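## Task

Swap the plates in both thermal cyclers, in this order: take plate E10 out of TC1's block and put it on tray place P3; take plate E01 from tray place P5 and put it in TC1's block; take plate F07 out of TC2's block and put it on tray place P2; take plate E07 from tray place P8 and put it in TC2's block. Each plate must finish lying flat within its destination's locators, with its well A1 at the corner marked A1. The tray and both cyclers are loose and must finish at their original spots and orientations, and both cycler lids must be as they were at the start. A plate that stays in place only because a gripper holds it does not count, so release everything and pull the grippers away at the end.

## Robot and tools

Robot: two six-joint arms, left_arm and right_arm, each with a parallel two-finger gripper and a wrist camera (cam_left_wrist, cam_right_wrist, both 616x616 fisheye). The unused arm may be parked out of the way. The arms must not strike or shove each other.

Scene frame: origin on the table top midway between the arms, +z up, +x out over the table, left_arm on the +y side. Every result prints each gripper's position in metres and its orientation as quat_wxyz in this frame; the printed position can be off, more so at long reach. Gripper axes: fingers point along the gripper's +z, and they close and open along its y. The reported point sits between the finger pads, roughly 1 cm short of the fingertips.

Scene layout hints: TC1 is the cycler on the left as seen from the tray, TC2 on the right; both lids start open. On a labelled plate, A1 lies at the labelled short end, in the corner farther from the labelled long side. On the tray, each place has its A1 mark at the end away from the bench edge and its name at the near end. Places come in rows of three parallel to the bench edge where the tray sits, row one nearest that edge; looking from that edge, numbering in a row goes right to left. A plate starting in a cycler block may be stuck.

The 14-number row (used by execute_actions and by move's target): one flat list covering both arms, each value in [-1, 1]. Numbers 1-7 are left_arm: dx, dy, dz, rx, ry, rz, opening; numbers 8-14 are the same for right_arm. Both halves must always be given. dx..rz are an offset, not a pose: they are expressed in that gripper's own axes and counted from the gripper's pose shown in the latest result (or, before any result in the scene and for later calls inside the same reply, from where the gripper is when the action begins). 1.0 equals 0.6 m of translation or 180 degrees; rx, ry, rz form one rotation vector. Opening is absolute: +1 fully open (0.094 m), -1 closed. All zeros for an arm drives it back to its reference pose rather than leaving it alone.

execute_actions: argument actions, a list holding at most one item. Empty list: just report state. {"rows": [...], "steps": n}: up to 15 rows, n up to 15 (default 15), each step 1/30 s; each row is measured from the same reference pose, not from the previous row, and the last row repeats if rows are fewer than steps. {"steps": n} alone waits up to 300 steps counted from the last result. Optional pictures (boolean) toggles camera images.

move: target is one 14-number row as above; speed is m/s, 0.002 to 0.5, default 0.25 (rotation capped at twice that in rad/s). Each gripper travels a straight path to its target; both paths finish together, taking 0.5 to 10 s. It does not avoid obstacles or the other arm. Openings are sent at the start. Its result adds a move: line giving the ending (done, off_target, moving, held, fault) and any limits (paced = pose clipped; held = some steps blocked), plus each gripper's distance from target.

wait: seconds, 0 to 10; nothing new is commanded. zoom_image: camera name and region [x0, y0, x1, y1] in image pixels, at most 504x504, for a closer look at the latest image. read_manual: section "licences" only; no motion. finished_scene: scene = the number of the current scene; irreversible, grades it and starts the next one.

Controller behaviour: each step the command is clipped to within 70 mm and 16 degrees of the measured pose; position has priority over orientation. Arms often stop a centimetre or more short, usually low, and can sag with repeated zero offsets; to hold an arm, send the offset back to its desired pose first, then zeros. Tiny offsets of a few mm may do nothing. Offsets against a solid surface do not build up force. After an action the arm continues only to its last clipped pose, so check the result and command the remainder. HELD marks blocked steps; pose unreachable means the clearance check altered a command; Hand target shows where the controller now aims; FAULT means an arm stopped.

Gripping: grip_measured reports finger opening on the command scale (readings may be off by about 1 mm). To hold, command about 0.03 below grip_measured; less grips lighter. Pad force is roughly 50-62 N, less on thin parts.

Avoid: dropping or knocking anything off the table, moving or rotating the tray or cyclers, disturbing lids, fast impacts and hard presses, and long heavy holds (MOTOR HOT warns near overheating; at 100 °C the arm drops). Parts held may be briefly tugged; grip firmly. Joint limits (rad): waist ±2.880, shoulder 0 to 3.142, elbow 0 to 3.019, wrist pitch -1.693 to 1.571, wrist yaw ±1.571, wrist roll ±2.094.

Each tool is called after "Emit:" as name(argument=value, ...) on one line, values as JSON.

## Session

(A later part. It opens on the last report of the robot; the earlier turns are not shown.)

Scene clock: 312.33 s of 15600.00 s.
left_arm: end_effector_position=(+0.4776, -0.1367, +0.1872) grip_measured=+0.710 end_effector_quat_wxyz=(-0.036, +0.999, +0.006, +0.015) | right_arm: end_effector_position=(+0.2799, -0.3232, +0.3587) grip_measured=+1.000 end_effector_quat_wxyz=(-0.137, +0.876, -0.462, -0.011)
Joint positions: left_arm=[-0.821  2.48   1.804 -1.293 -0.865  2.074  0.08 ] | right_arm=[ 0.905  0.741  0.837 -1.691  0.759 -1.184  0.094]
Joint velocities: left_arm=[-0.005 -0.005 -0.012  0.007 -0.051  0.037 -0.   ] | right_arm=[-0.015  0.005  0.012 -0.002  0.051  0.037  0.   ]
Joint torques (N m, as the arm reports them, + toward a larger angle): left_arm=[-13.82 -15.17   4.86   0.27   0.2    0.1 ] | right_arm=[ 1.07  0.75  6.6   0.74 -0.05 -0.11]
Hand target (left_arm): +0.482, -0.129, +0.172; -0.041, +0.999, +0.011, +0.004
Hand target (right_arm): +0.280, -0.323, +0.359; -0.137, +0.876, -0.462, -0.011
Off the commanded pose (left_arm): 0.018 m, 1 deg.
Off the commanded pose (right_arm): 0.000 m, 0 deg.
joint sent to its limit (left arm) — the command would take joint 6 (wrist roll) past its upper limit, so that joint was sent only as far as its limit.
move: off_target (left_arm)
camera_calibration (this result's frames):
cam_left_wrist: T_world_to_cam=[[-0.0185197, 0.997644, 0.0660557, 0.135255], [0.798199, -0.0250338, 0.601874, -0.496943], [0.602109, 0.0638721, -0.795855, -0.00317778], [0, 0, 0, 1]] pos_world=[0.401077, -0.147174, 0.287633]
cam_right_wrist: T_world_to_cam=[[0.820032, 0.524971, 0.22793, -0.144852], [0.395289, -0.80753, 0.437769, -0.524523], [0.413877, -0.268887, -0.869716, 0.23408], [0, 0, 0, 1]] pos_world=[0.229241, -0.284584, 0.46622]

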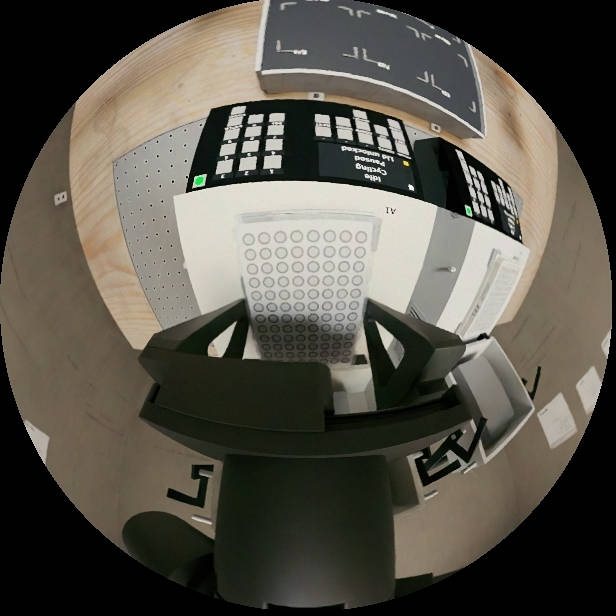

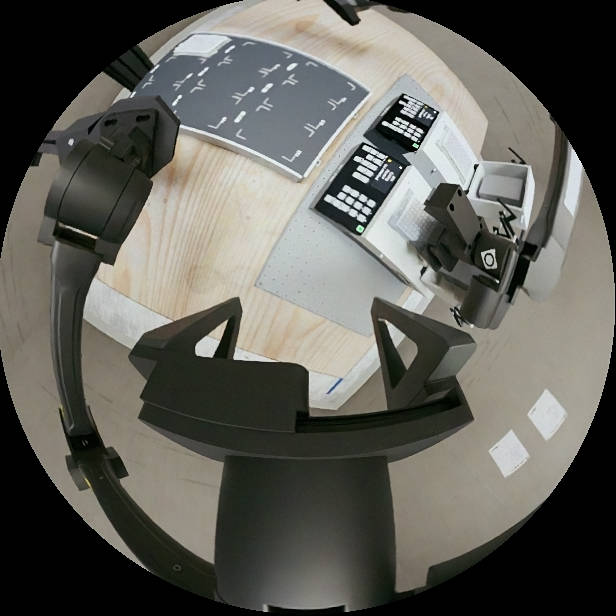

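Too near; +x 6mm, +y 3mm.

Emit:
move(target=[0.032,-0.015,0.012,0,0,0,0.62,0,0,0,0,0,0,1], speed=0.03)

Emit:
zoom_image(camera="cam_left_wrist", region=[180,150,440,410])

Scene clock: 314.03 s of 15600.00 s.
left_arm: end_effector_position=(+0.4782, -0.1339, +0.1875) grip_measured=+0.710 end_effector_quat_wxyz=(-0.042, +0.999, +0.002, +0.018) | right_arm: end_effector_position=(+0.2799, -0.3232, +0.3587) grip_measured=+1.000 end_effector_quat_wxyz=(-0.137, +0.876, -0.462, -0.011)
Joint positions: left_arm=[-0.821  2.48   1.804 -1.305 -0.876  2.074  0.08 ] | right_arm=[ 0.905  0.741  0.837 -1.691  0.759 -1.184  0.094]
Joint velocities: left_arm=[-0.005 -0.005 -0.012 -0.002 -0.022  0.037 -0.001] | right_arm=[ 0.005 -0.015 -0.007 -0.007 -0.007 -0.022  0.   ]
Joint torques (N m, as the arm reports them, + toward a larger angle): left_arm=[-14.07 -15.25   7.71  -0.59  -0.06   0.1 ] | right_arm=[ 1.06  0.75  6.62  0.74 -0.05 -0.11]
Hand target (left_arm): +0.496, -0.127, +0.182; -0.043, +0.999, +0.013, +0.013
Hand target (right_arm): +0.280, -0.323, +0.359; -0.137, +0.876, -0.462, -0.011
Off the commanded pose (left_arm): 0.021 m, 1 deg.
Off the commanded pose (right_arm): 0.000 m, 0 deg.
joint sent to its limit (left arm) — the command would take joint 6 (wrist roll) past its upper limit, so that joint was sent only as far as its limit.
move: off_target (left_arm)
camera_calibration (this result's frames):
cam_left_wrist: T_world_to_cam=[[-0.00984313, 0.996867, 0.0784798, 0.125817], [0.794553, -0.0398538, 0.605886, -0.498528], [0.607116, 0.0683202, -0.791671, -0.0061354], [0, 0, 0, 1]] pos_world=[0.40107, -0.144872, 0.28732]
cam_right_wrist: T_world_to_cam=[[0.820032, 0.524971, 0.22793, -0.144852], [0.395289, -0.80753, 0.437769, -0.524523], [0.413877, -0.268887, -0.869716, 0.23408], [0, 0, 0, 1]] pos_world=[0.229241, -0.284584, 0.46622]

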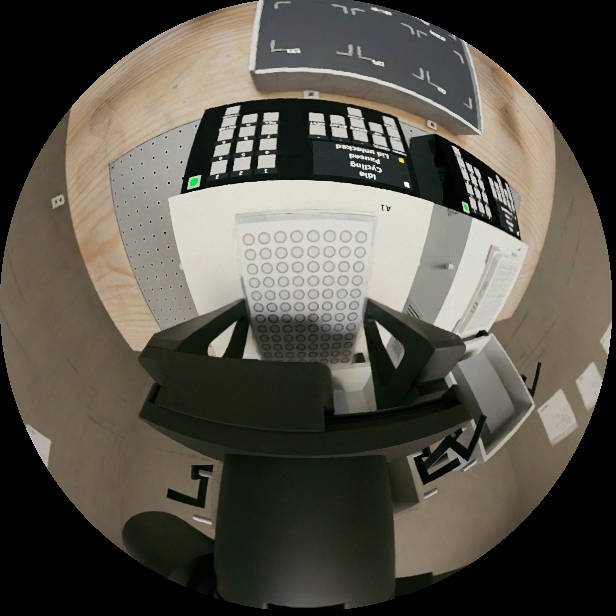

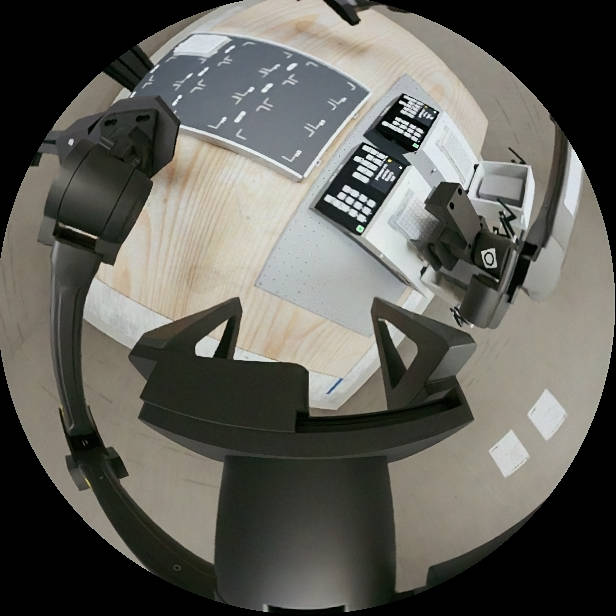

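Region (180, 150, 440, 410) of cam_left_wrist's 616x616 image, scaled by 1.938, with more detail than that image has.

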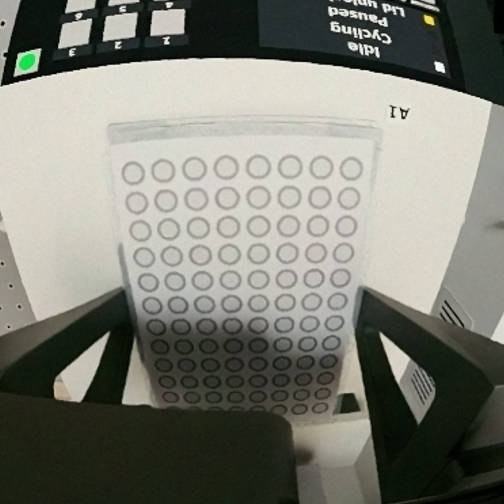

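Emit:
move(target=[0.042,0,0.012,0,0,0,0.62,0,0,0,0,0,0,1], speed=0.03)

Emit:
zoom_image(camera="cam_left_wrist", region=[180,150,440,410])

Scene clock: 315.83 s of 15600.00 s.
left_arm: end_effector_position=(+0.4888, -0.1360, +0.1933) grip_measured=+0.710 end_effector_quat_wxyz=(-0.045, +0.999, +0.001, +0.023) | right_arm: end_effector_position=(+0.2799, -0.3232, +0.3587) grip_measured=+1.000 end_effector_quat_wxyz=(-0.137, +0.876, -0.462, -0.011)
Joint positions: left_arm=[-0.821  2.493  1.849 -1.338 -0.888  2.074  0.08 ] | right_arm=[ 0.905  0.741  0.837 -1.691  0.759 -1.184  0.094]
Joint velocities: left_arm=[-0.015 -0.005 -0.002 -0.032  0.037 -0.037  0.001] | right_arm=[-0.015 -0.015  0.017  0.007 -0.022  0.022  0.   ]
Joint torques (N m, as the arm reports them, + toward a larger angle): left_arm=[-13.79 -14.53   8.31  -0.47  -0.09   0.09] | right_arm=[ 1.04  0.76  6.6   0.74 -0.04 -0.12]
Hand target (left_arm): +0.503, -0.133, +0.182; -0.049, +0.999, +0.009, +0.016
Hand target (right_arm): +0.280, -0.323, +0.359; -0.137, +0.876, -0.462, -0.011
Off the commanded pose (left_arm): 0.019 m, 1 deg.
Off the commanded pose (right_arm): 0.000 m, 0 deg.
joint sent to its limit (left arm) — the command would take joint 6 (wrist roll) past its upper limit, so that joint was sent only as far as its limit.
move: off_target (left_arm)
camera_calibration (this result's frames):
cam_left_wrist: T_world_to_cam=[[-0.00915521, 0.996373, 0.0845956, 0.126005], [0.788665, -0.0448151, 0.613188, -0.509774], [0.614755, 0.0723314, -0.785394, -0.0122377], [0, 0, 0, 1]] pos_world=[0.410717, -0.147509, 0.292316]
cam_right_wrist: T_world_to_cam=[[0.820032, 0.524971, 0.22793, -0.144852], [0.395289, -0.80753, 0.437769, -0.524523], [0.413877, -0.268887, -0.869716, 0.23408], [0, 0, 0, 1]] pos_world=[0.229241, -0.284584, 0.46622]

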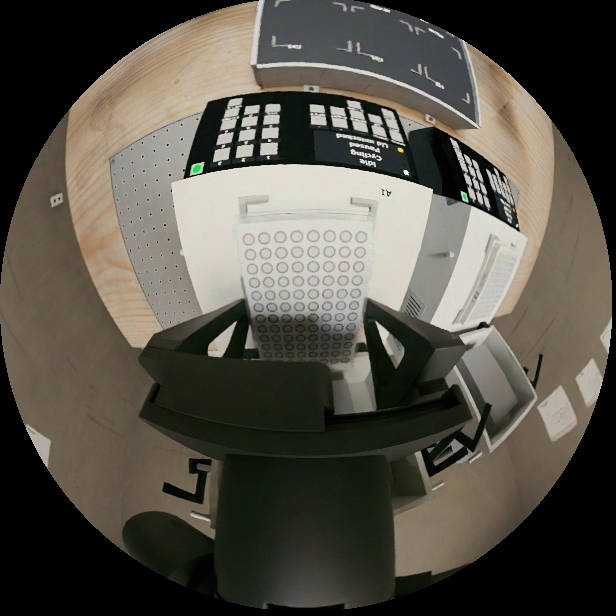

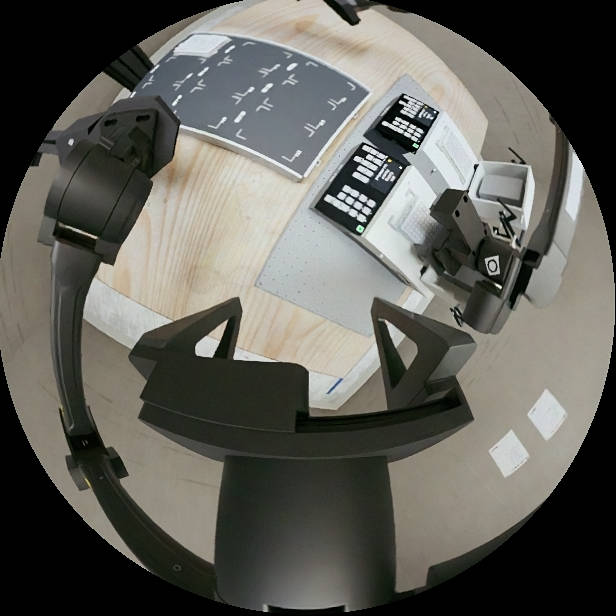

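Region (180, 150, 440, 410) of cam_left_wrist's 616x616 image, scaled by 1.938, with more detail than that image has.

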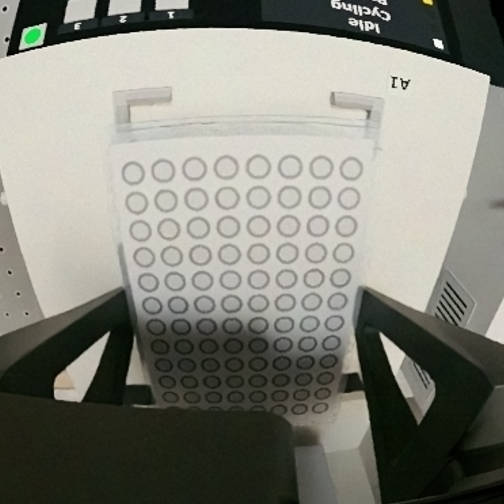

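Emit:
move(target=[0.0,-0.006,0.04,0,0,0,0.62,0,0,0,0,0,0,1], speed=0.03)

Emit:
zoom_image(camera="cam_left_wrist", region=[180,150,440,410])

Scene clock: 318.00 s of 15600.00 s.
left_arm: end_effector_position=(+0.4857, -0.1381, +0.1880) grip_measured=+0.710 end_effector_quat_wxyz=(-0.045, +0.999, +0.005, +0.029) | right_arm: end_effector_position=(+0.2799, -0.3232, +0.3587) grip_measured=+1.000 end_effector_quat_wxyz=(-0.137, +0.876, -0.462, -0.011)
Joint positions: left_arm=[-0.821  2.495  1.83  -1.307 -0.899  2.074  0.08 ] | right_arm=[ 0.905  0.741  0.837 -1.691  0.759 -1.184  0.094]
Joint velocities: left_arm=[-0.005 -0.005 -0.002  0.017  0.007  0.037 -0.   ] | right_arm=[ 0.005 -0.015  0.012 -0.007 -0.007  0.051  0.   ]
Joint torques (N m, as the arm reports them, + toward a larger angle): left_arm=[-14.07 -15.19   4.7    0.32  -0.08   0.12] | right_arm=[ 1.06  0.75  6.62  0.75 -0.05 -0.11]
Hand target (left_arm): +0.489, -0.130, +0.170; -0.053, +0.998, +0.008, +0.020
Hand target (right_arm): +0.280, -0.323, +0.359; -0.137, +0.876, -0.462, -0.011
Off the commanded pose (left_arm): 0.020 m, 1 deg.
Off the commanded pose (right_arm): 0.000 m, 0 deg.
joint sent to its limit (left arm) — the command would take joint 6 (wrist roll) past its upper limit, so that joint was sent only as far as its limit.
move: off_target (left_arm)
camera_calibration (this result's frames):
cam_left_wrist: T_world_to_cam=[[-0.0176506, 0.996365, 0.083337, 0.132868], [0.780459, -0.0383686, 0.624029, -0.50129], [0.624958, 0.0760555, -0.776945, -0.0203481], [0, 0, 0, 1]] pos_world=[0.406298, -0.150071, 0.285937]
cam_right_wrist: T_world_to_cam=[[0.820032, 0.524971, 0.22793, -0.144852], [0.395289, -0.80753, 0.437769, -0.524523], [0.413877, -0.268887, -0.869716, 0.23408], [0, 0, 0, 1]] pos_world=[0.229241, -0.284584, 0.46622]

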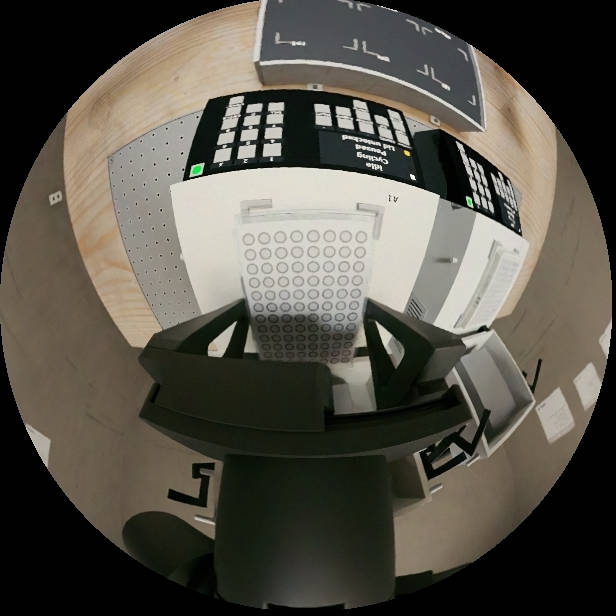

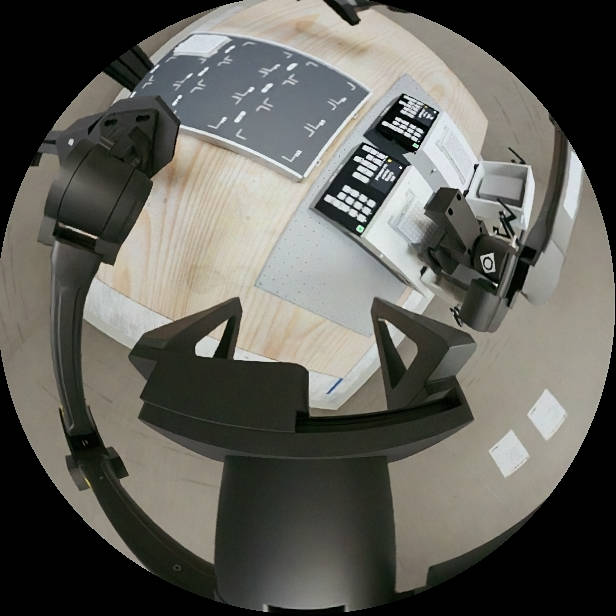

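Region (180, 150, 440, 410) of cam_left_wrist's 616x616 image, scaled by 1.938, with more detail than that image has.

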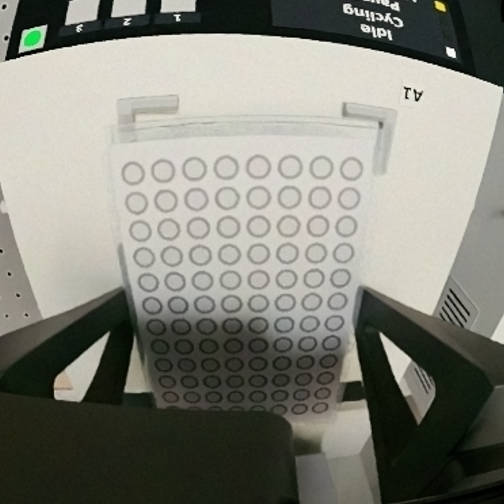

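+y 4mm.

Emit:
move(target=[0.025,-0.02,0.012,0,0,0,0.62,0,0,0,0,0,0,1], speed=0.03)

Emit:
zoom_image(camera="cam_left_wrist", region=[180,150,440,410])

Scene clock: 319.83 s of 15600.00 s.
left_arm: end_effector_position=(+0.4868, -0.1372, +0.1881) grip_measured=+0.710 end_effector_quat_wxyz=(-0.047, +0.998, +0.005, +0.033) | right_arm: end_effector_position=(+0.2799, -0.3232, +0.3587) grip_measured=+1.000 end_effector_quat_wxyz=(-0.137, +0.876, -0.462, -0.011)
Joint positions: left_arm=[-0.821  2.495  1.83  -1.308 -0.907  2.074  0.08 ] | right_arm=[ 0.905  0.741  0.837 -1.691  0.759 -1.184  0.094]
Joint velocities: left_arm=[-0.005 -0.005 -0.007 -0.017 -0.037 -0.022 -0.   ] | right_arm=[ 0.005 -0.005 -0.007  0.002 -0.051  0.066  0.   ]
Joint torques (N m, as the arm reports them, + toward a larger angle): left_arm=[-14.36 -16.21   6.    -0.54  -0.12   0.09] | right_arm=[ 1.08  0.76  6.61  0.75 -0.05 -0.11]
Hand target (left_arm): +0.501, -0.126, +0.183; -0.051, +0.998, +0.011, +0.027
Hand target (right_arm): +0.280, -0.323, +0.359; -0.137, +0.876, -0.462, -0.011
Off the commanded pose (left_arm): 0.019 m, 0 deg.
Off the commanded pose (right_arm): 0.000 m, 0 deg.
joint sent to its limit (left arm) — the command would take joint 6 (wrist roll) past its upper limit, so that joint was sent only as far as its limit.
move: off_target (left_arm)
camera_calibration (this result's frames):
cam_left_wrist: T_world_to_cam=[[-0.0170023, 0.995975, 0.0879991, 0.130753], [0.776105, -0.0423421, 0.62918, -0.501645], [0.630374, 0.0789941, -0.772262, -0.0241298], [0, 0, 0, 1]] pos_world=[0.406763, -0.149561, 0.285484]
cam_right_wrist: T_world_to_cam=[[0.820032, 0.524971, 0.22793, -0.144852], [0.395289, -0.80753, 0.437769, -0.524523], [0.413877, -0.268887, -0.869716, 0.23408], [0, 0, 0, 1]] pos_world=[0.229241, -0.284584, 0.46622]

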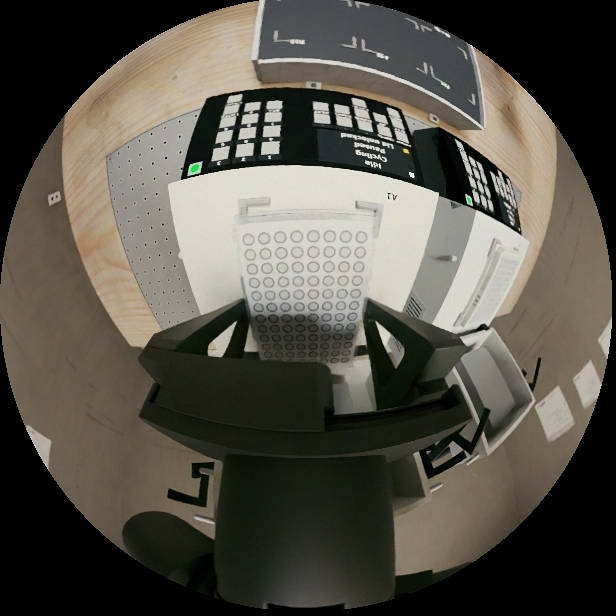

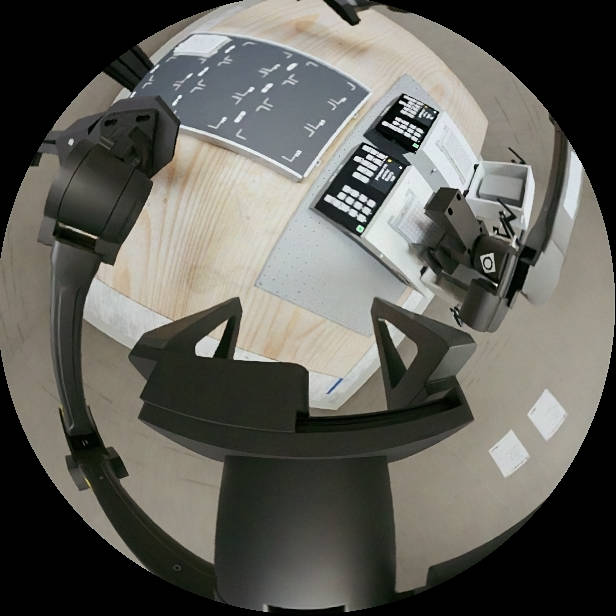

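Region (180, 150, 440, 410) of cam_left_wrist's 616x616 image, scaled by 1.938, with more detail than that image has.

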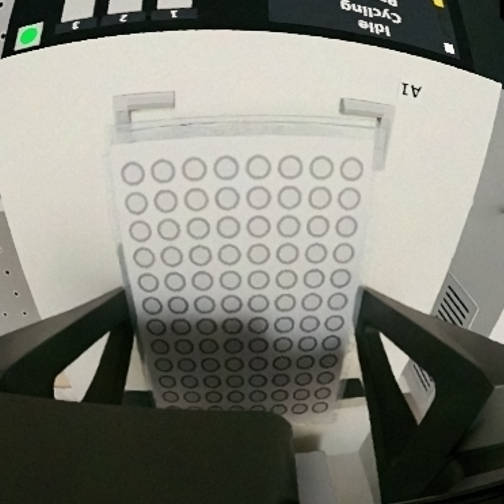

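Emit:
move(target=[0.01,-0.03,0.03,0,-0.01,0,0.62,0,0,0,0,0,0,1], speed=0.03)

Emit:
zoom_image(camera="cam_left_wrist", region=[180,150,440,410])

Scene clock: 321.67 s of 15600.00 s.
left_arm: end_effector_position=(+0.4825, -0.1338, +0.1863) grip_measured=+0.710 end_effector_quat_wxyz=(-0.047, +0.999, +0.002, +0.026) | right_arm: end_effector_position=(+0.2799, -0.3232, +0.3587) grip_measured=+1.000 end_effector_quat_wxyz=(-0.137, +0.876, -0.462, -0.011)
Joint positions: left_arm=[-0.819  2.487  1.813 -1.307 -0.897  2.074  0.08 ] | right_arm=[ 0.905  0.741  0.837 -1.691  0.759 -1.184  0.094]
Joint velocities: left_arm=[ 0.005 -0.015 -0.022  0.022  0.022 -0.066 -0.   ] | right_arm=[-0.005 -0.015 -0.012 -0.002 -0.066  0.022  0.   ]
Joint torques (N m, as the arm reports them, + toward a larger angle): left_arm=[-13.05 -16.34   4.31  -0.01   0.03   0.1 ] | right_arm=[ 1.07  0.81  6.61  0.74 -0.05 -0.11]
Hand target (left_arm): +0.493, -0.118, +0.173; -0.054, +0.998, +0.011, +0.015
Hand target (right_arm): +0.280, -0.323, +0.359; -0.137, +0.876, -0.462, -0.011
Off the commanded pose (left_arm): 0.024 m, 1 deg.
Off the commanded pose (right_arm): 0.000 m, 0 deg.
joint sent to its limit (left arm) — the command would take joint 6 (wrist roll) past its upper limit, so that joint was sent only as far as its limit.
move: off_target (left_arm)
camera_calibration (this result's frames):
cam_left_wrist: T_world_to_cam=[[-0.0109452, 0.995965, 0.0890683, 0.124333], [0.78431, -0.0467025, 0.618609, -0.499542], [0.620273, 0.0766279, -0.780634, -0.0169464], [0, 0, 0, 1]] pos_world=[0.403668, -0.145863, 0.284718]
cam_right_wrist: T_world_to_cam=[[0.820032, 0.524971, 0.22793, -0.144852], [0.395289, -0.80753, 0.437769, -0.524523], [0.413877, -0.268887, -0.869716, 0.23408], [0, 0, 0, 1]] pos_world=[0.229241, -0.284584, 0.46622]

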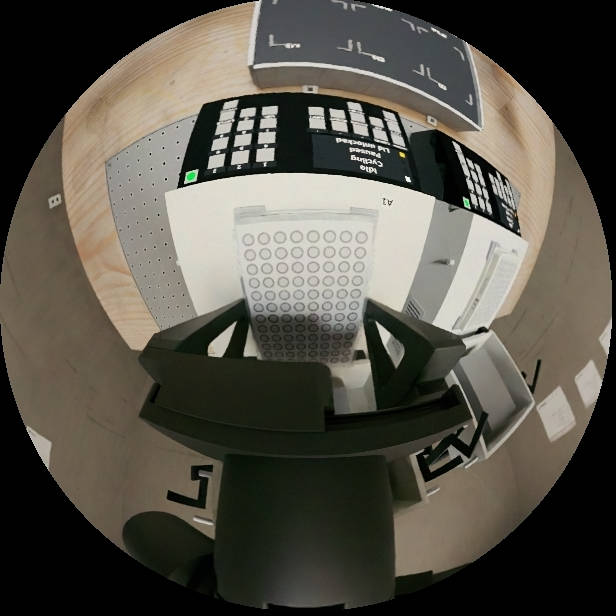

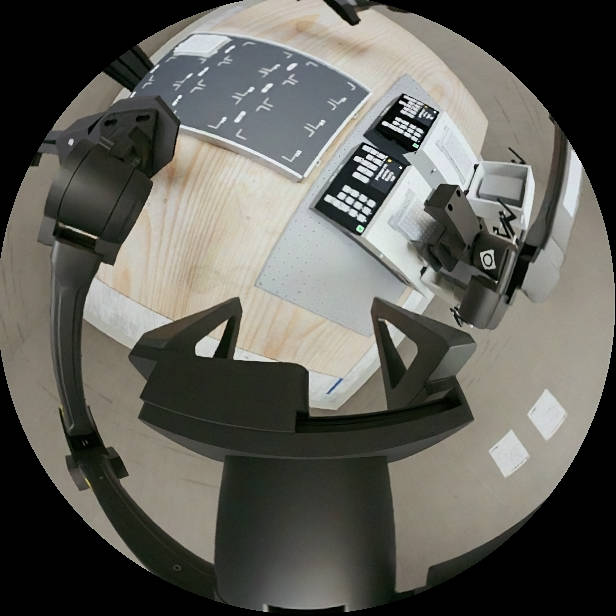

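Region (180, 150, 440, 410) of cam_left_wrist's 616x616 image, scaled by 1.938, with more detail than that image has.

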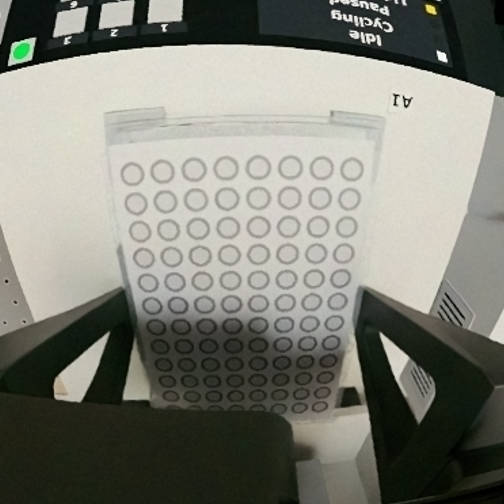

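Emit:
move(target=[0,0,0,0,0,0,1,0,0,0,0,0,0,1])

Emit:
move(target=[-0.03,0,-0.12,0,0,0,1,0,0,0,0,0,0,1], speed=0.06)

Emit:
zoom_image(camera="cam_left_wrist", region=[180,150,440,410])

Scene clock: 323.43 s of 15600.00 s.
left_arm: end_effector_position=(+0.4824, -0.1339, +0.1863) grip_measured=+1.000 end_effector_quat_wxyz=(-0.047, +0.999, +0.002, +0.026) | right_arm: end_effector_position=(+0.2799, -0.3232, +0.3587) grip_measured=+1.000 end_effector_quat_wxyz=(-0.137, +0.876, -0.462, -0.011)
Joint positions: left_arm=[-0.819  2.487  1.813 -1.307 -0.897  2.074  0.094] | right_arm=[ 0.905  0.741  0.837 -1.691  0.759 -1.184  0.094]
Joint velocities: left_arm=[-0.015 -0.005 -0.002 -0.002  0.022 -0.037  0.   ] | right_arm=[-0.005 -0.015  0.017 -0.022 -0.139  0.037  0.   ]
Joint torques (N m, as the arm reports them, + toward a larger angle): left_arm=[-16.49 -15.25   5.27  -0.1    0.04  -0.03] | right_arm=[ 1.05  0.72  6.62  0.75 -0.05 -0.11]
Hand target (left_arm): +0.482, -0.134, +0.186; -0.047, +0.999, +0.002, +0.026
Hand target (right_arm): +0.280, -0.323, +0.359; -0.137, +0.876, -0.462, -0.011
Off the commanded pose (left_arm): 0.000 m, 0 deg.
Off the commanded pose (right_arm): 0.000 m, 0 deg.
move: done
camera_calibration (this result's frames):
cam_left_wrist: T_world_to_cam=[[-0.0109374, 0.995982, 0.0888869, 0.124397], [0.784516, -0.0465704, 0.618357, -0.49953], [0.620012, 0.0764965, -0.780854, -0.0167638], [0, 0, 0, 1]] pos_world=[0.403644, -0.145878, 0.284741]
cam_right_wrist: T_world_to_cam=[[0.820032, 0.524971, 0.22793, -0.144852], [0.395289, -0.80753, 0.437769, -0.524523], [0.413877, -0.268887, -0.869716, 0.23408], [0, 0, 0, 1]] pos_world=[0.229241, -0.284584, 0.46622]

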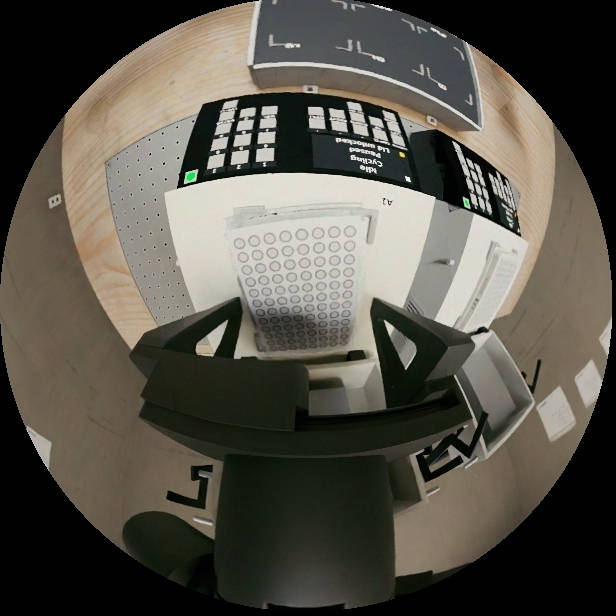

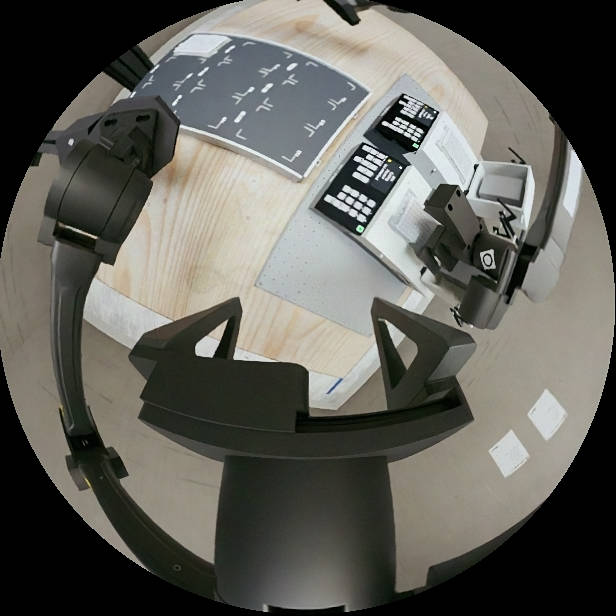

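Scene clock: 325.07 s of 15600.00 s.
left_arm: end_effector_position=(+0.4516, -0.1319, +0.2316) grip_measured=+1.000 end_effector_quat_wxyz=(-0.066, +0.998, -0.011, +0.013) | right_arm: end_effector_position=(+0.2799, -0.3232, +0.3587) grip_measured=+1.000 end_effector_quat_wxyz=(-0.137, +0.876, -0.462, -0.011)
Joint positions: left_arm=[-0.898  2.481  1.836 -1.487 -0.853  1.942  0.094] | right_arm=[ 0.905  0.741  0.837 -1.691  0.759 -1.184  0.094]
Joint velocities: left_arm=[-0.015 -0.005  0.002 -0.012  0.051  0.022  0.   ] | right_arm=[-0.015 -0.005  0.002 -0.002  0.022  0.022  0.   ]
Joint torques (N m, as the arm reports them, + toward a larger angle): left_arm=[-18.25 -16.51   8.56  -0.59   0.17  -0.1 ] | right_arm=[ 1.02  0.76  6.61  0.74 -0.05 -0.11]
Hand target (left_arm): +0.460, -0.140, +0.257; -0.047, +0.999, +0.002, +0.026
Hand target (right_arm): +0.280, -0.323, +0.359; -0.137, +0.876, -0.462, -0.011
Off the commanded pose (left_arm): 0.028 m, 3 deg.
Off the commanded pose (right_arm): 0.000 m, 0 deg.
move: off_target (left_arm)
camera_calibration (this result's frames):
cam_left_wrist: T_world_to_cam=[[0.0147105, 0.991984, 0.125503, 0.0974515], [0.79933, -0.0870742, 0.59455, -0.509846], [0.600712, 0.0915722, -0.794204, 0.0513342], [0, 0, 0, 1]] pos_world=[0.375265, -0.145766, 0.331668]
cam_right_wrist: T_world_to_cam=[[0.820032, 0.524971, 0.22793, -0.144852], [0.395289, -0.80753, 0.437769, -0.524523], [0.413877, -0.268887, -0.869716, 0.23408], [0, 0, 0, 1]] pos_world=[0.229241, -0.284584, 0.46622]

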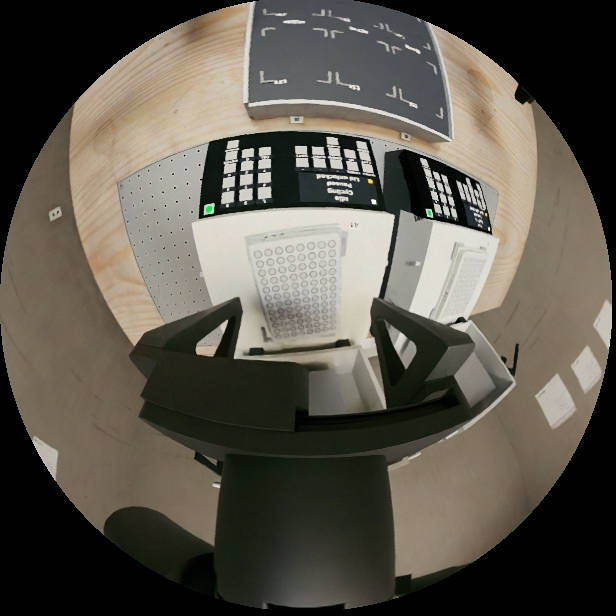

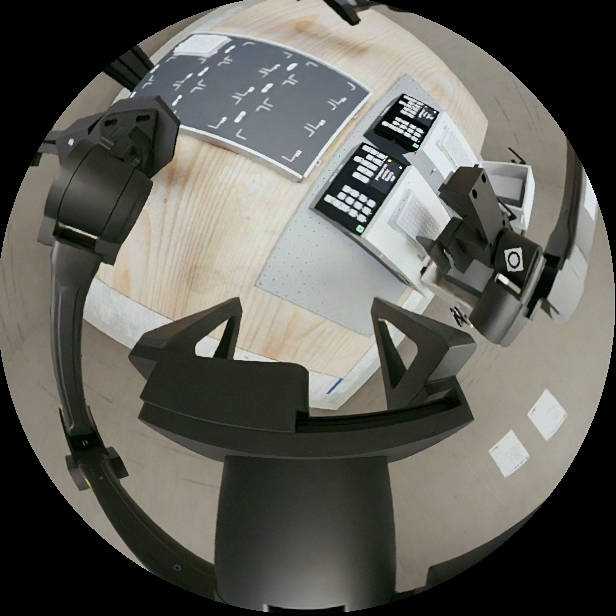

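Region (180, 150, 440, 410) of cam_left_wrist's 616x616 image, scaled by 1.938, with more detail than that image has.

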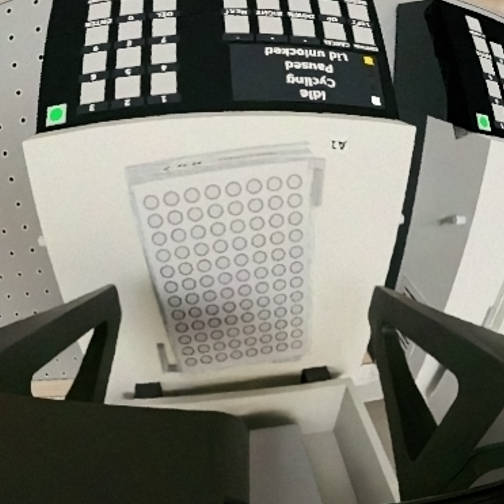

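Emit:
move(target=[0.03,0.012,0.1,0.03,0,0,1,0,0,0,0,0,0,1], speed=0.04)

Scene clock: 327.70 s of 15600.00 s.
left_arm: end_effector_position=(+0.4563, -0.1340, +0.1826) grip_measured=+1.000 end_effector_quat_wxyz=(-0.109, +0.994, -0.023, +0.022) | right_arm: end_effector_position=(+0.2799, -0.3232, +0.3587) grip_measured=+1.000 end_effector_quat_wxyz=(-0.137, +0.876, -0.462, -0.011)
Joint positions: left_arm=[-0.847  2.573  1.878 -1.505 -0.929  1.94   0.094] | right_arm=[ 0.905  0.741  0.837 -1.691  0.759 -1.184  0.094]
Joint velocities: left_arm=[-0.005 -0.015 -0.007 -0.002 -0.022  0.022  0.   ] | right_arm=[-0.015  0.005 -0.002 -0.002  0.022  0.037  0.   ]
Joint torques (N m, as the arm reports them, + toward a larger angle): left_arm=[-13.81 -14.25   8.26  -0.67  -0.11   0.05] | right_arm=[ 1.08  0.75  6.61  0.75 -0.05 -0.11]
Hand target (left_arm): +0.471, -0.131, +0.172; -0.112, +0.994, -0.010, +0.014
Hand target (right_arm): +0.280, -0.323, +0.359; -0.137, +0.876, -0.462, -0.011
Off the commanded pose (left_arm): 0.019 m, 2 deg.
Off the commanded pose (right_arm): 0.000 m, 0 deg.
move: off_target (left_arm)
camera_calibration (this result's frames):
cam_left_wrist: T_world_to_cam=[[0.0368294, 0.976459, 0.212537, 0.0775444], [0.78663, -0.159497, 0.596468, -0.488847], [0.616326, 0.14522, -0.773986, 0.00617923], [0, 0, 0, 1]] pos_world=[0.377877, -0.154586, 0.279883]
cam_right_wrist: T_world_to_cam=[[0.820032, 0.524971, 0.22793, -0.144852], [0.395289, -0.80753, 0.437769, -0.524523], [0.413877, -0.268887, -0.869716, 0.23408], [0, 0, 0, 1]] pos_world=[0.229241, -0.284584, 0.46622]

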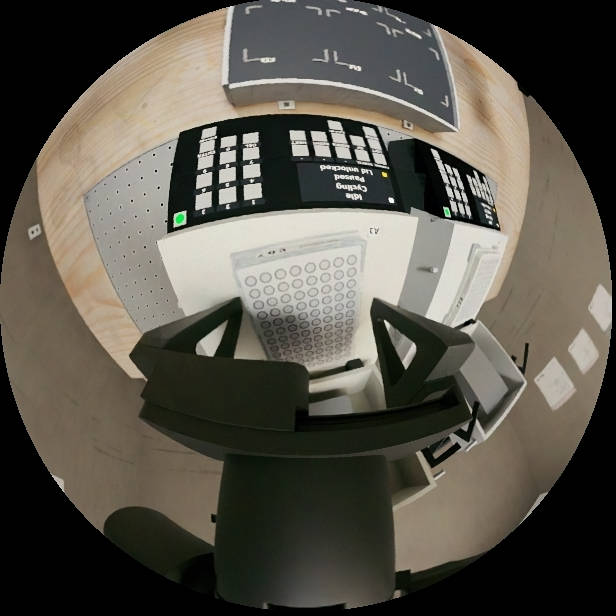

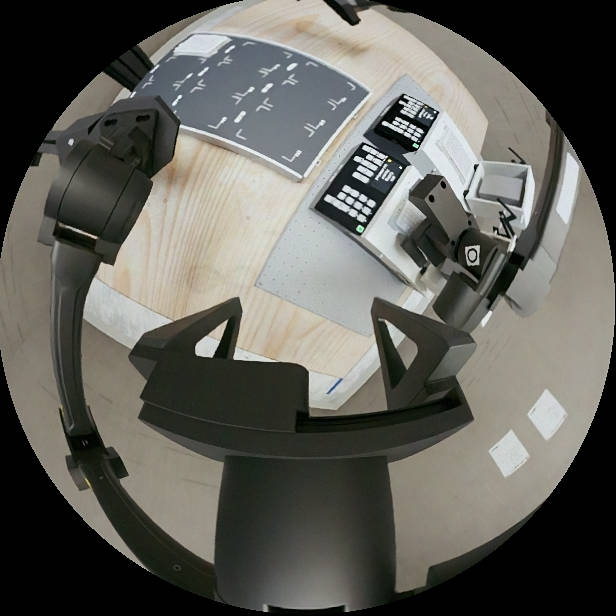

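Emit:
move(target=[0.02,0,0.02,0,0,0,0.78,0,0,0,0,0,0,1], speed=0.03)

Emit:
zoom_image(camera="cam_left_wrist", region=[180,150,440,410])

Scene clock: 329.20 s of 15600.00 s.
left_arm: end_effector_position=(+0.4588, -0.1352, +0.1824) grip_measured=+0.781 end_effector_quat_wxyz=(-0.108, +0.993, -0.031, +0.027) | right_arm: end_effector_position=(+0.2799, -0.3232, +0.3587) grip_measured=+1.000 end_effector_quat_wxyz=(-0.137, +0.876, -0.462, -0.011)
Joint positions: left_arm=[-0.847  2.573  1.878 -1.494 -0.941  1.963  0.084] | right_arm=[ 0.905  0.741  0.837 -1.691  0.759 -1.184  0.094]
Joint velocities: left_arm=[-0.005 -0.005 -0.007 -0.002  0.037 -0.022 -0.001] | right_arm=[ 0.005  0.005  0.002 -0.007 -0.007 -0.051  0.   ]
Joint torques (N m, as the arm reports them, + toward a larger angle): left_arm=[-14.2  -15.51   6.22   0.05  -0.12   0.11] | right_arm=[ 1.06  0.8   6.61  0.73 -0.05 -0.11]
Hand target (left_arm): +0.469, -0.132, +0.171; -0.109, +0.994, -0.023, +0.022
Hand target (right_arm): +0.280, -0.323, +0.359; -0.137, +0.876, -0.462, -0.011
Off the commanded pose (left_arm): 0.015 m, 1 deg.
Off the commanded pose (right_arm): 0.000 m, 0 deg.
move: off_target (left_arm)
camera_calibration (this result's frames):
cam_left_wrist: T_world_to_cam=[[0.0505772, 0.976119, 0.211265, 0.0725325], [0.778126, -0.17112, 0.60435, -0.490028], [0.626069, 0.133824, -0.768198, -0.00234487], [0, 0, 0, 1]] pos_world=[0.379103, -0.15434, 0.279024]
cam_right_wrist: T_world_to_cam=[[0.820032, 0.524971, 0.22793, -0.144852], [0.395289, -0.80753, 0.437769, -0.524523], [0.413877, -0.268887, -0.869716, 0.23408], [0, 0, 0, 1]] pos_world=[0.229241, -0.284584, 0.46622]

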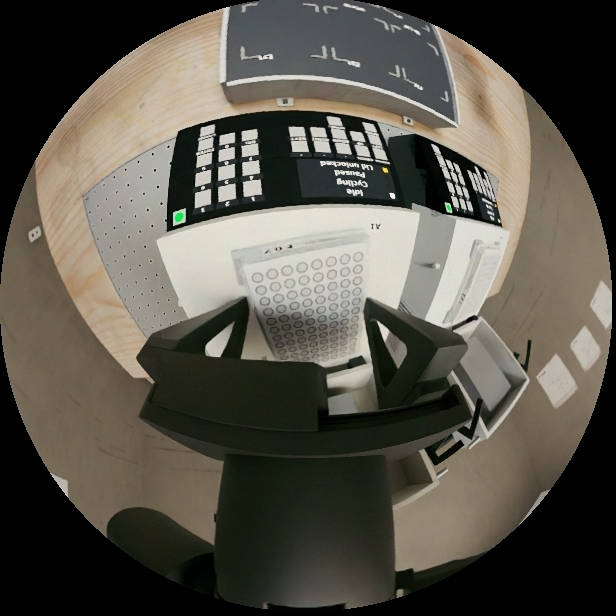

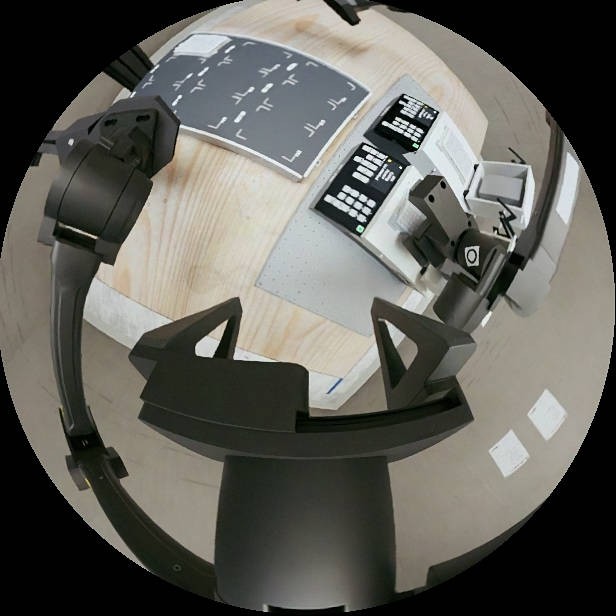

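Region (180, 150, 440, 410) of cam_left_wrist's 616x616 image, scaled by 1.938, with more detail than that image has.

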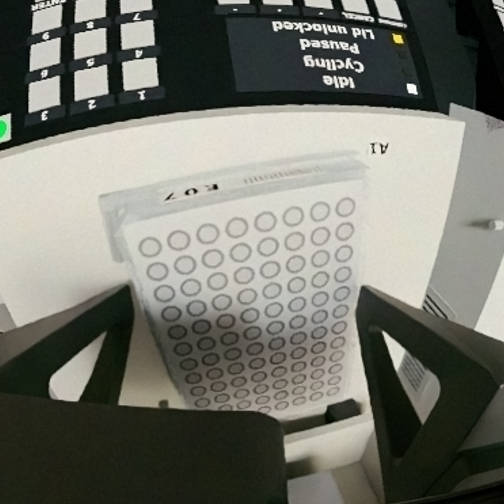

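Emit:
move(target=[0,0,-0.06,-0.05,0,0,1,0,0,0,0,0,0,1], speed=0.05)

Emit:
move(target=[-0.09,0,0,0,0,0,-1,0,0,0,0,0,0,1], speed=0.05)

Scene clock: 332.00 s of 15600.00 s.
left_arm: end_effector_position=(+0.4623, -0.1361, +0.2016) grip_measured=+1.000 end_effector_quat_wxyz=(-0.042, +0.999, -0.021, +0.013) | right_arm: end_effector_position=(+0.2799, -0.3232, +0.3587) grip_measured=+1.000 end_effector_quat_wxyz=(-0.137, +0.876, -0.462, -0.011)
Joint positions: left_arm=[-0.852  2.473  1.79  -1.337 -0.857  2.073  0.094] | right_arm=[ 0.905  0.741  0.837 -1.691  0.759 -1.184  0.094]
Joint velocities: left_arm=[-0.015 -0.024  0.007  0.012 -0.022  0.022  0.   ] | right_arm=[-0.015 -0.015 -0.002 -0.002 -0.066 -0.022  0.   ]
Joint torques (N m, as the arm reports them, + toward a larger angle): left_arm=[-18.09 -15.94   4.75   0.33   0.21   0.11] | right_arm=[ 1.09  0.76  6.61  0.74 -0.04 -0.11]
Hand target (left_arm): +0.456, -0.143, +0.217; -0.032, +0.999, -0.031, +0.024
Hand target (right_arm): +0.280, -0.323, +0.359; -0.137, +0.876, -0.462, -0.011
Off the commanded pose (left_arm): 0.018 m, 2 deg.
Off the commanded pose (right_arm): 0.000 m, 0 deg.
joint sent to its limit (left arm) — the command would take joint 6 (wrist roll) past its upper limit, so that joint was sent only as far as its limit.
move: off_target (left_arm)
camera_calibration (this result's frames):
cam_left_wrist: T_world_to_cam=[[0.0368211, 0.996168, 0.0793324, 0.104962], [0.798676, -0.0770496, 0.596808, -0.499698], [0.600634, 0.0413858, -0.798452, 0.0155285], [0, 0, 0, 1]] pos_world=[0.385905, -0.143704, 0.302296]
cam_right_wrist: T_world_to_cam=[[0.820032, 0.524971, 0.22793, -0.144852], [0.395289, -0.80753, 0.437769, -0.524523], [0.413877, -0.268887, -0.869716, 0.23408], [0, 0, 0, 1]] pos_world=[0.229241, -0.284584, 0.46622]

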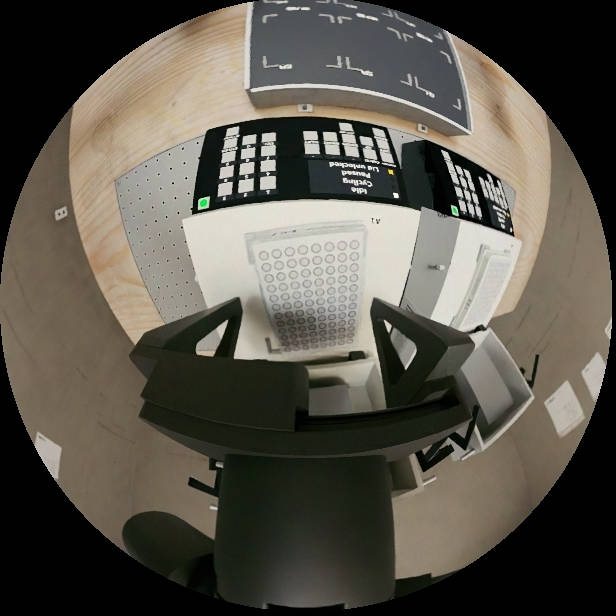

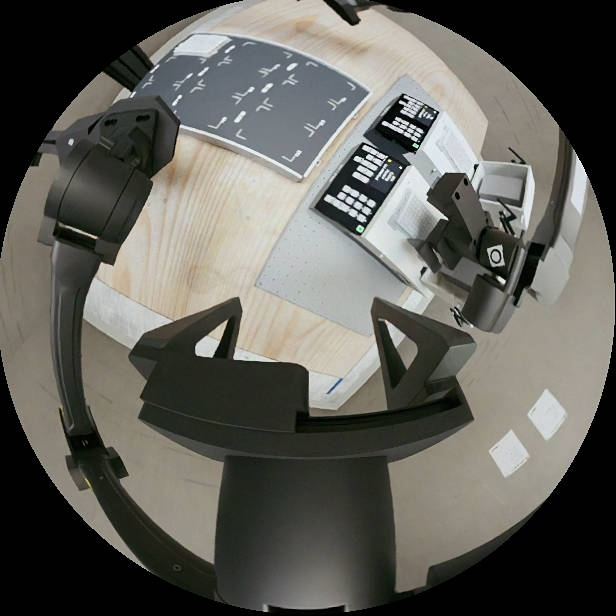

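Scene clock: 333.40 s of 15600.00 s.
left_arm: end_effector_position=(+0.4118, -0.1276, +0.1859) grip_measured=-0.992 end_effector_quat_wxyz=(-0.053, +0.998, -0.026, +0.003) | right_arm: end_effector_position=(+0.2799, -0.3232, +0.3587) grip_measured=+1.000 end_effector_quat_wxyz=(-0.137, +0.876, -0.462, -0.011)
Joint positions: left_arm=[-0.879  2.456  1.651 -1.285 -0.836  2.015  0.   ] | right_arm=[ 0.905  0.741  0.837 -1.691  0.759 -1.184  0.094]
Joint velocities: left_arm=[-0.005 -0.005  0.002 -0.002 -0.007  0.007 -0.001] | right_arm=[-0.005  0.005  0.002  0.007 -0.022  0.007  0.   ]
Joint torques (N m, as the arm reports them, + toward a larger angle): left_arm=[-16.99 -15.85   4.74   0.17   0.19  -0.08] | right_arm=[ 1.06  0.78  6.61  0.74 -0.05 -0.11]
Hand target (left_arm): +0.408, -0.133, +0.200; -0.042, +0.999, -0.022, +0.013
Hand target (right_arm): +0.280, -0.323, +0.359; -0.137, +0.876, -0.462, -0.011
Off the commanded pose (left_arm): 0.016 m, 2 deg.
Off the commanded pose (right_arm): 0.000 m, 0 deg.
move: off_target (left_arm)
camera_calibration (this result's frames):
cam_left_wrist: T_world_to_cam=[[0.0465433, 0.993771, 0.101254, 0.091174], [0.810059, -0.0968604, 0.578293, -0.453073], [0.584499, 0.0551057, -0.809521, 0.0434589], [0, 0, 0, 1]] pos_world=[0.33737, -0.136886, 0.287958]
cam_right_wrist: T_world_to_cam=[[0.820032, 0.524971, 0.22793, -0.144852], [0.395289, -0.80753, 0.437769, -0.524523], [0.413877, -0.268887, -0.869716, 0.23408], [0, 0, 0, 1]] pos_world=[0.229241, -0.284584, 0.46622]

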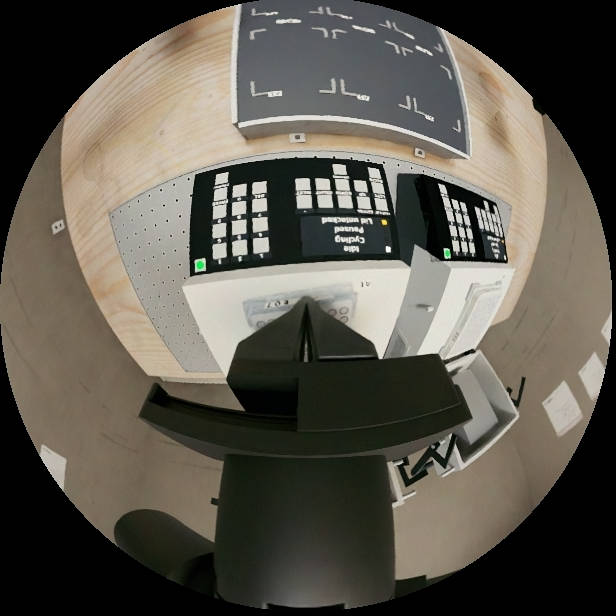

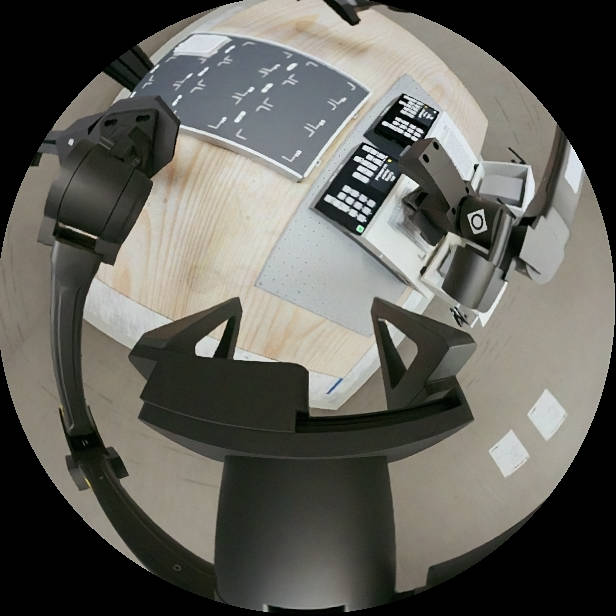

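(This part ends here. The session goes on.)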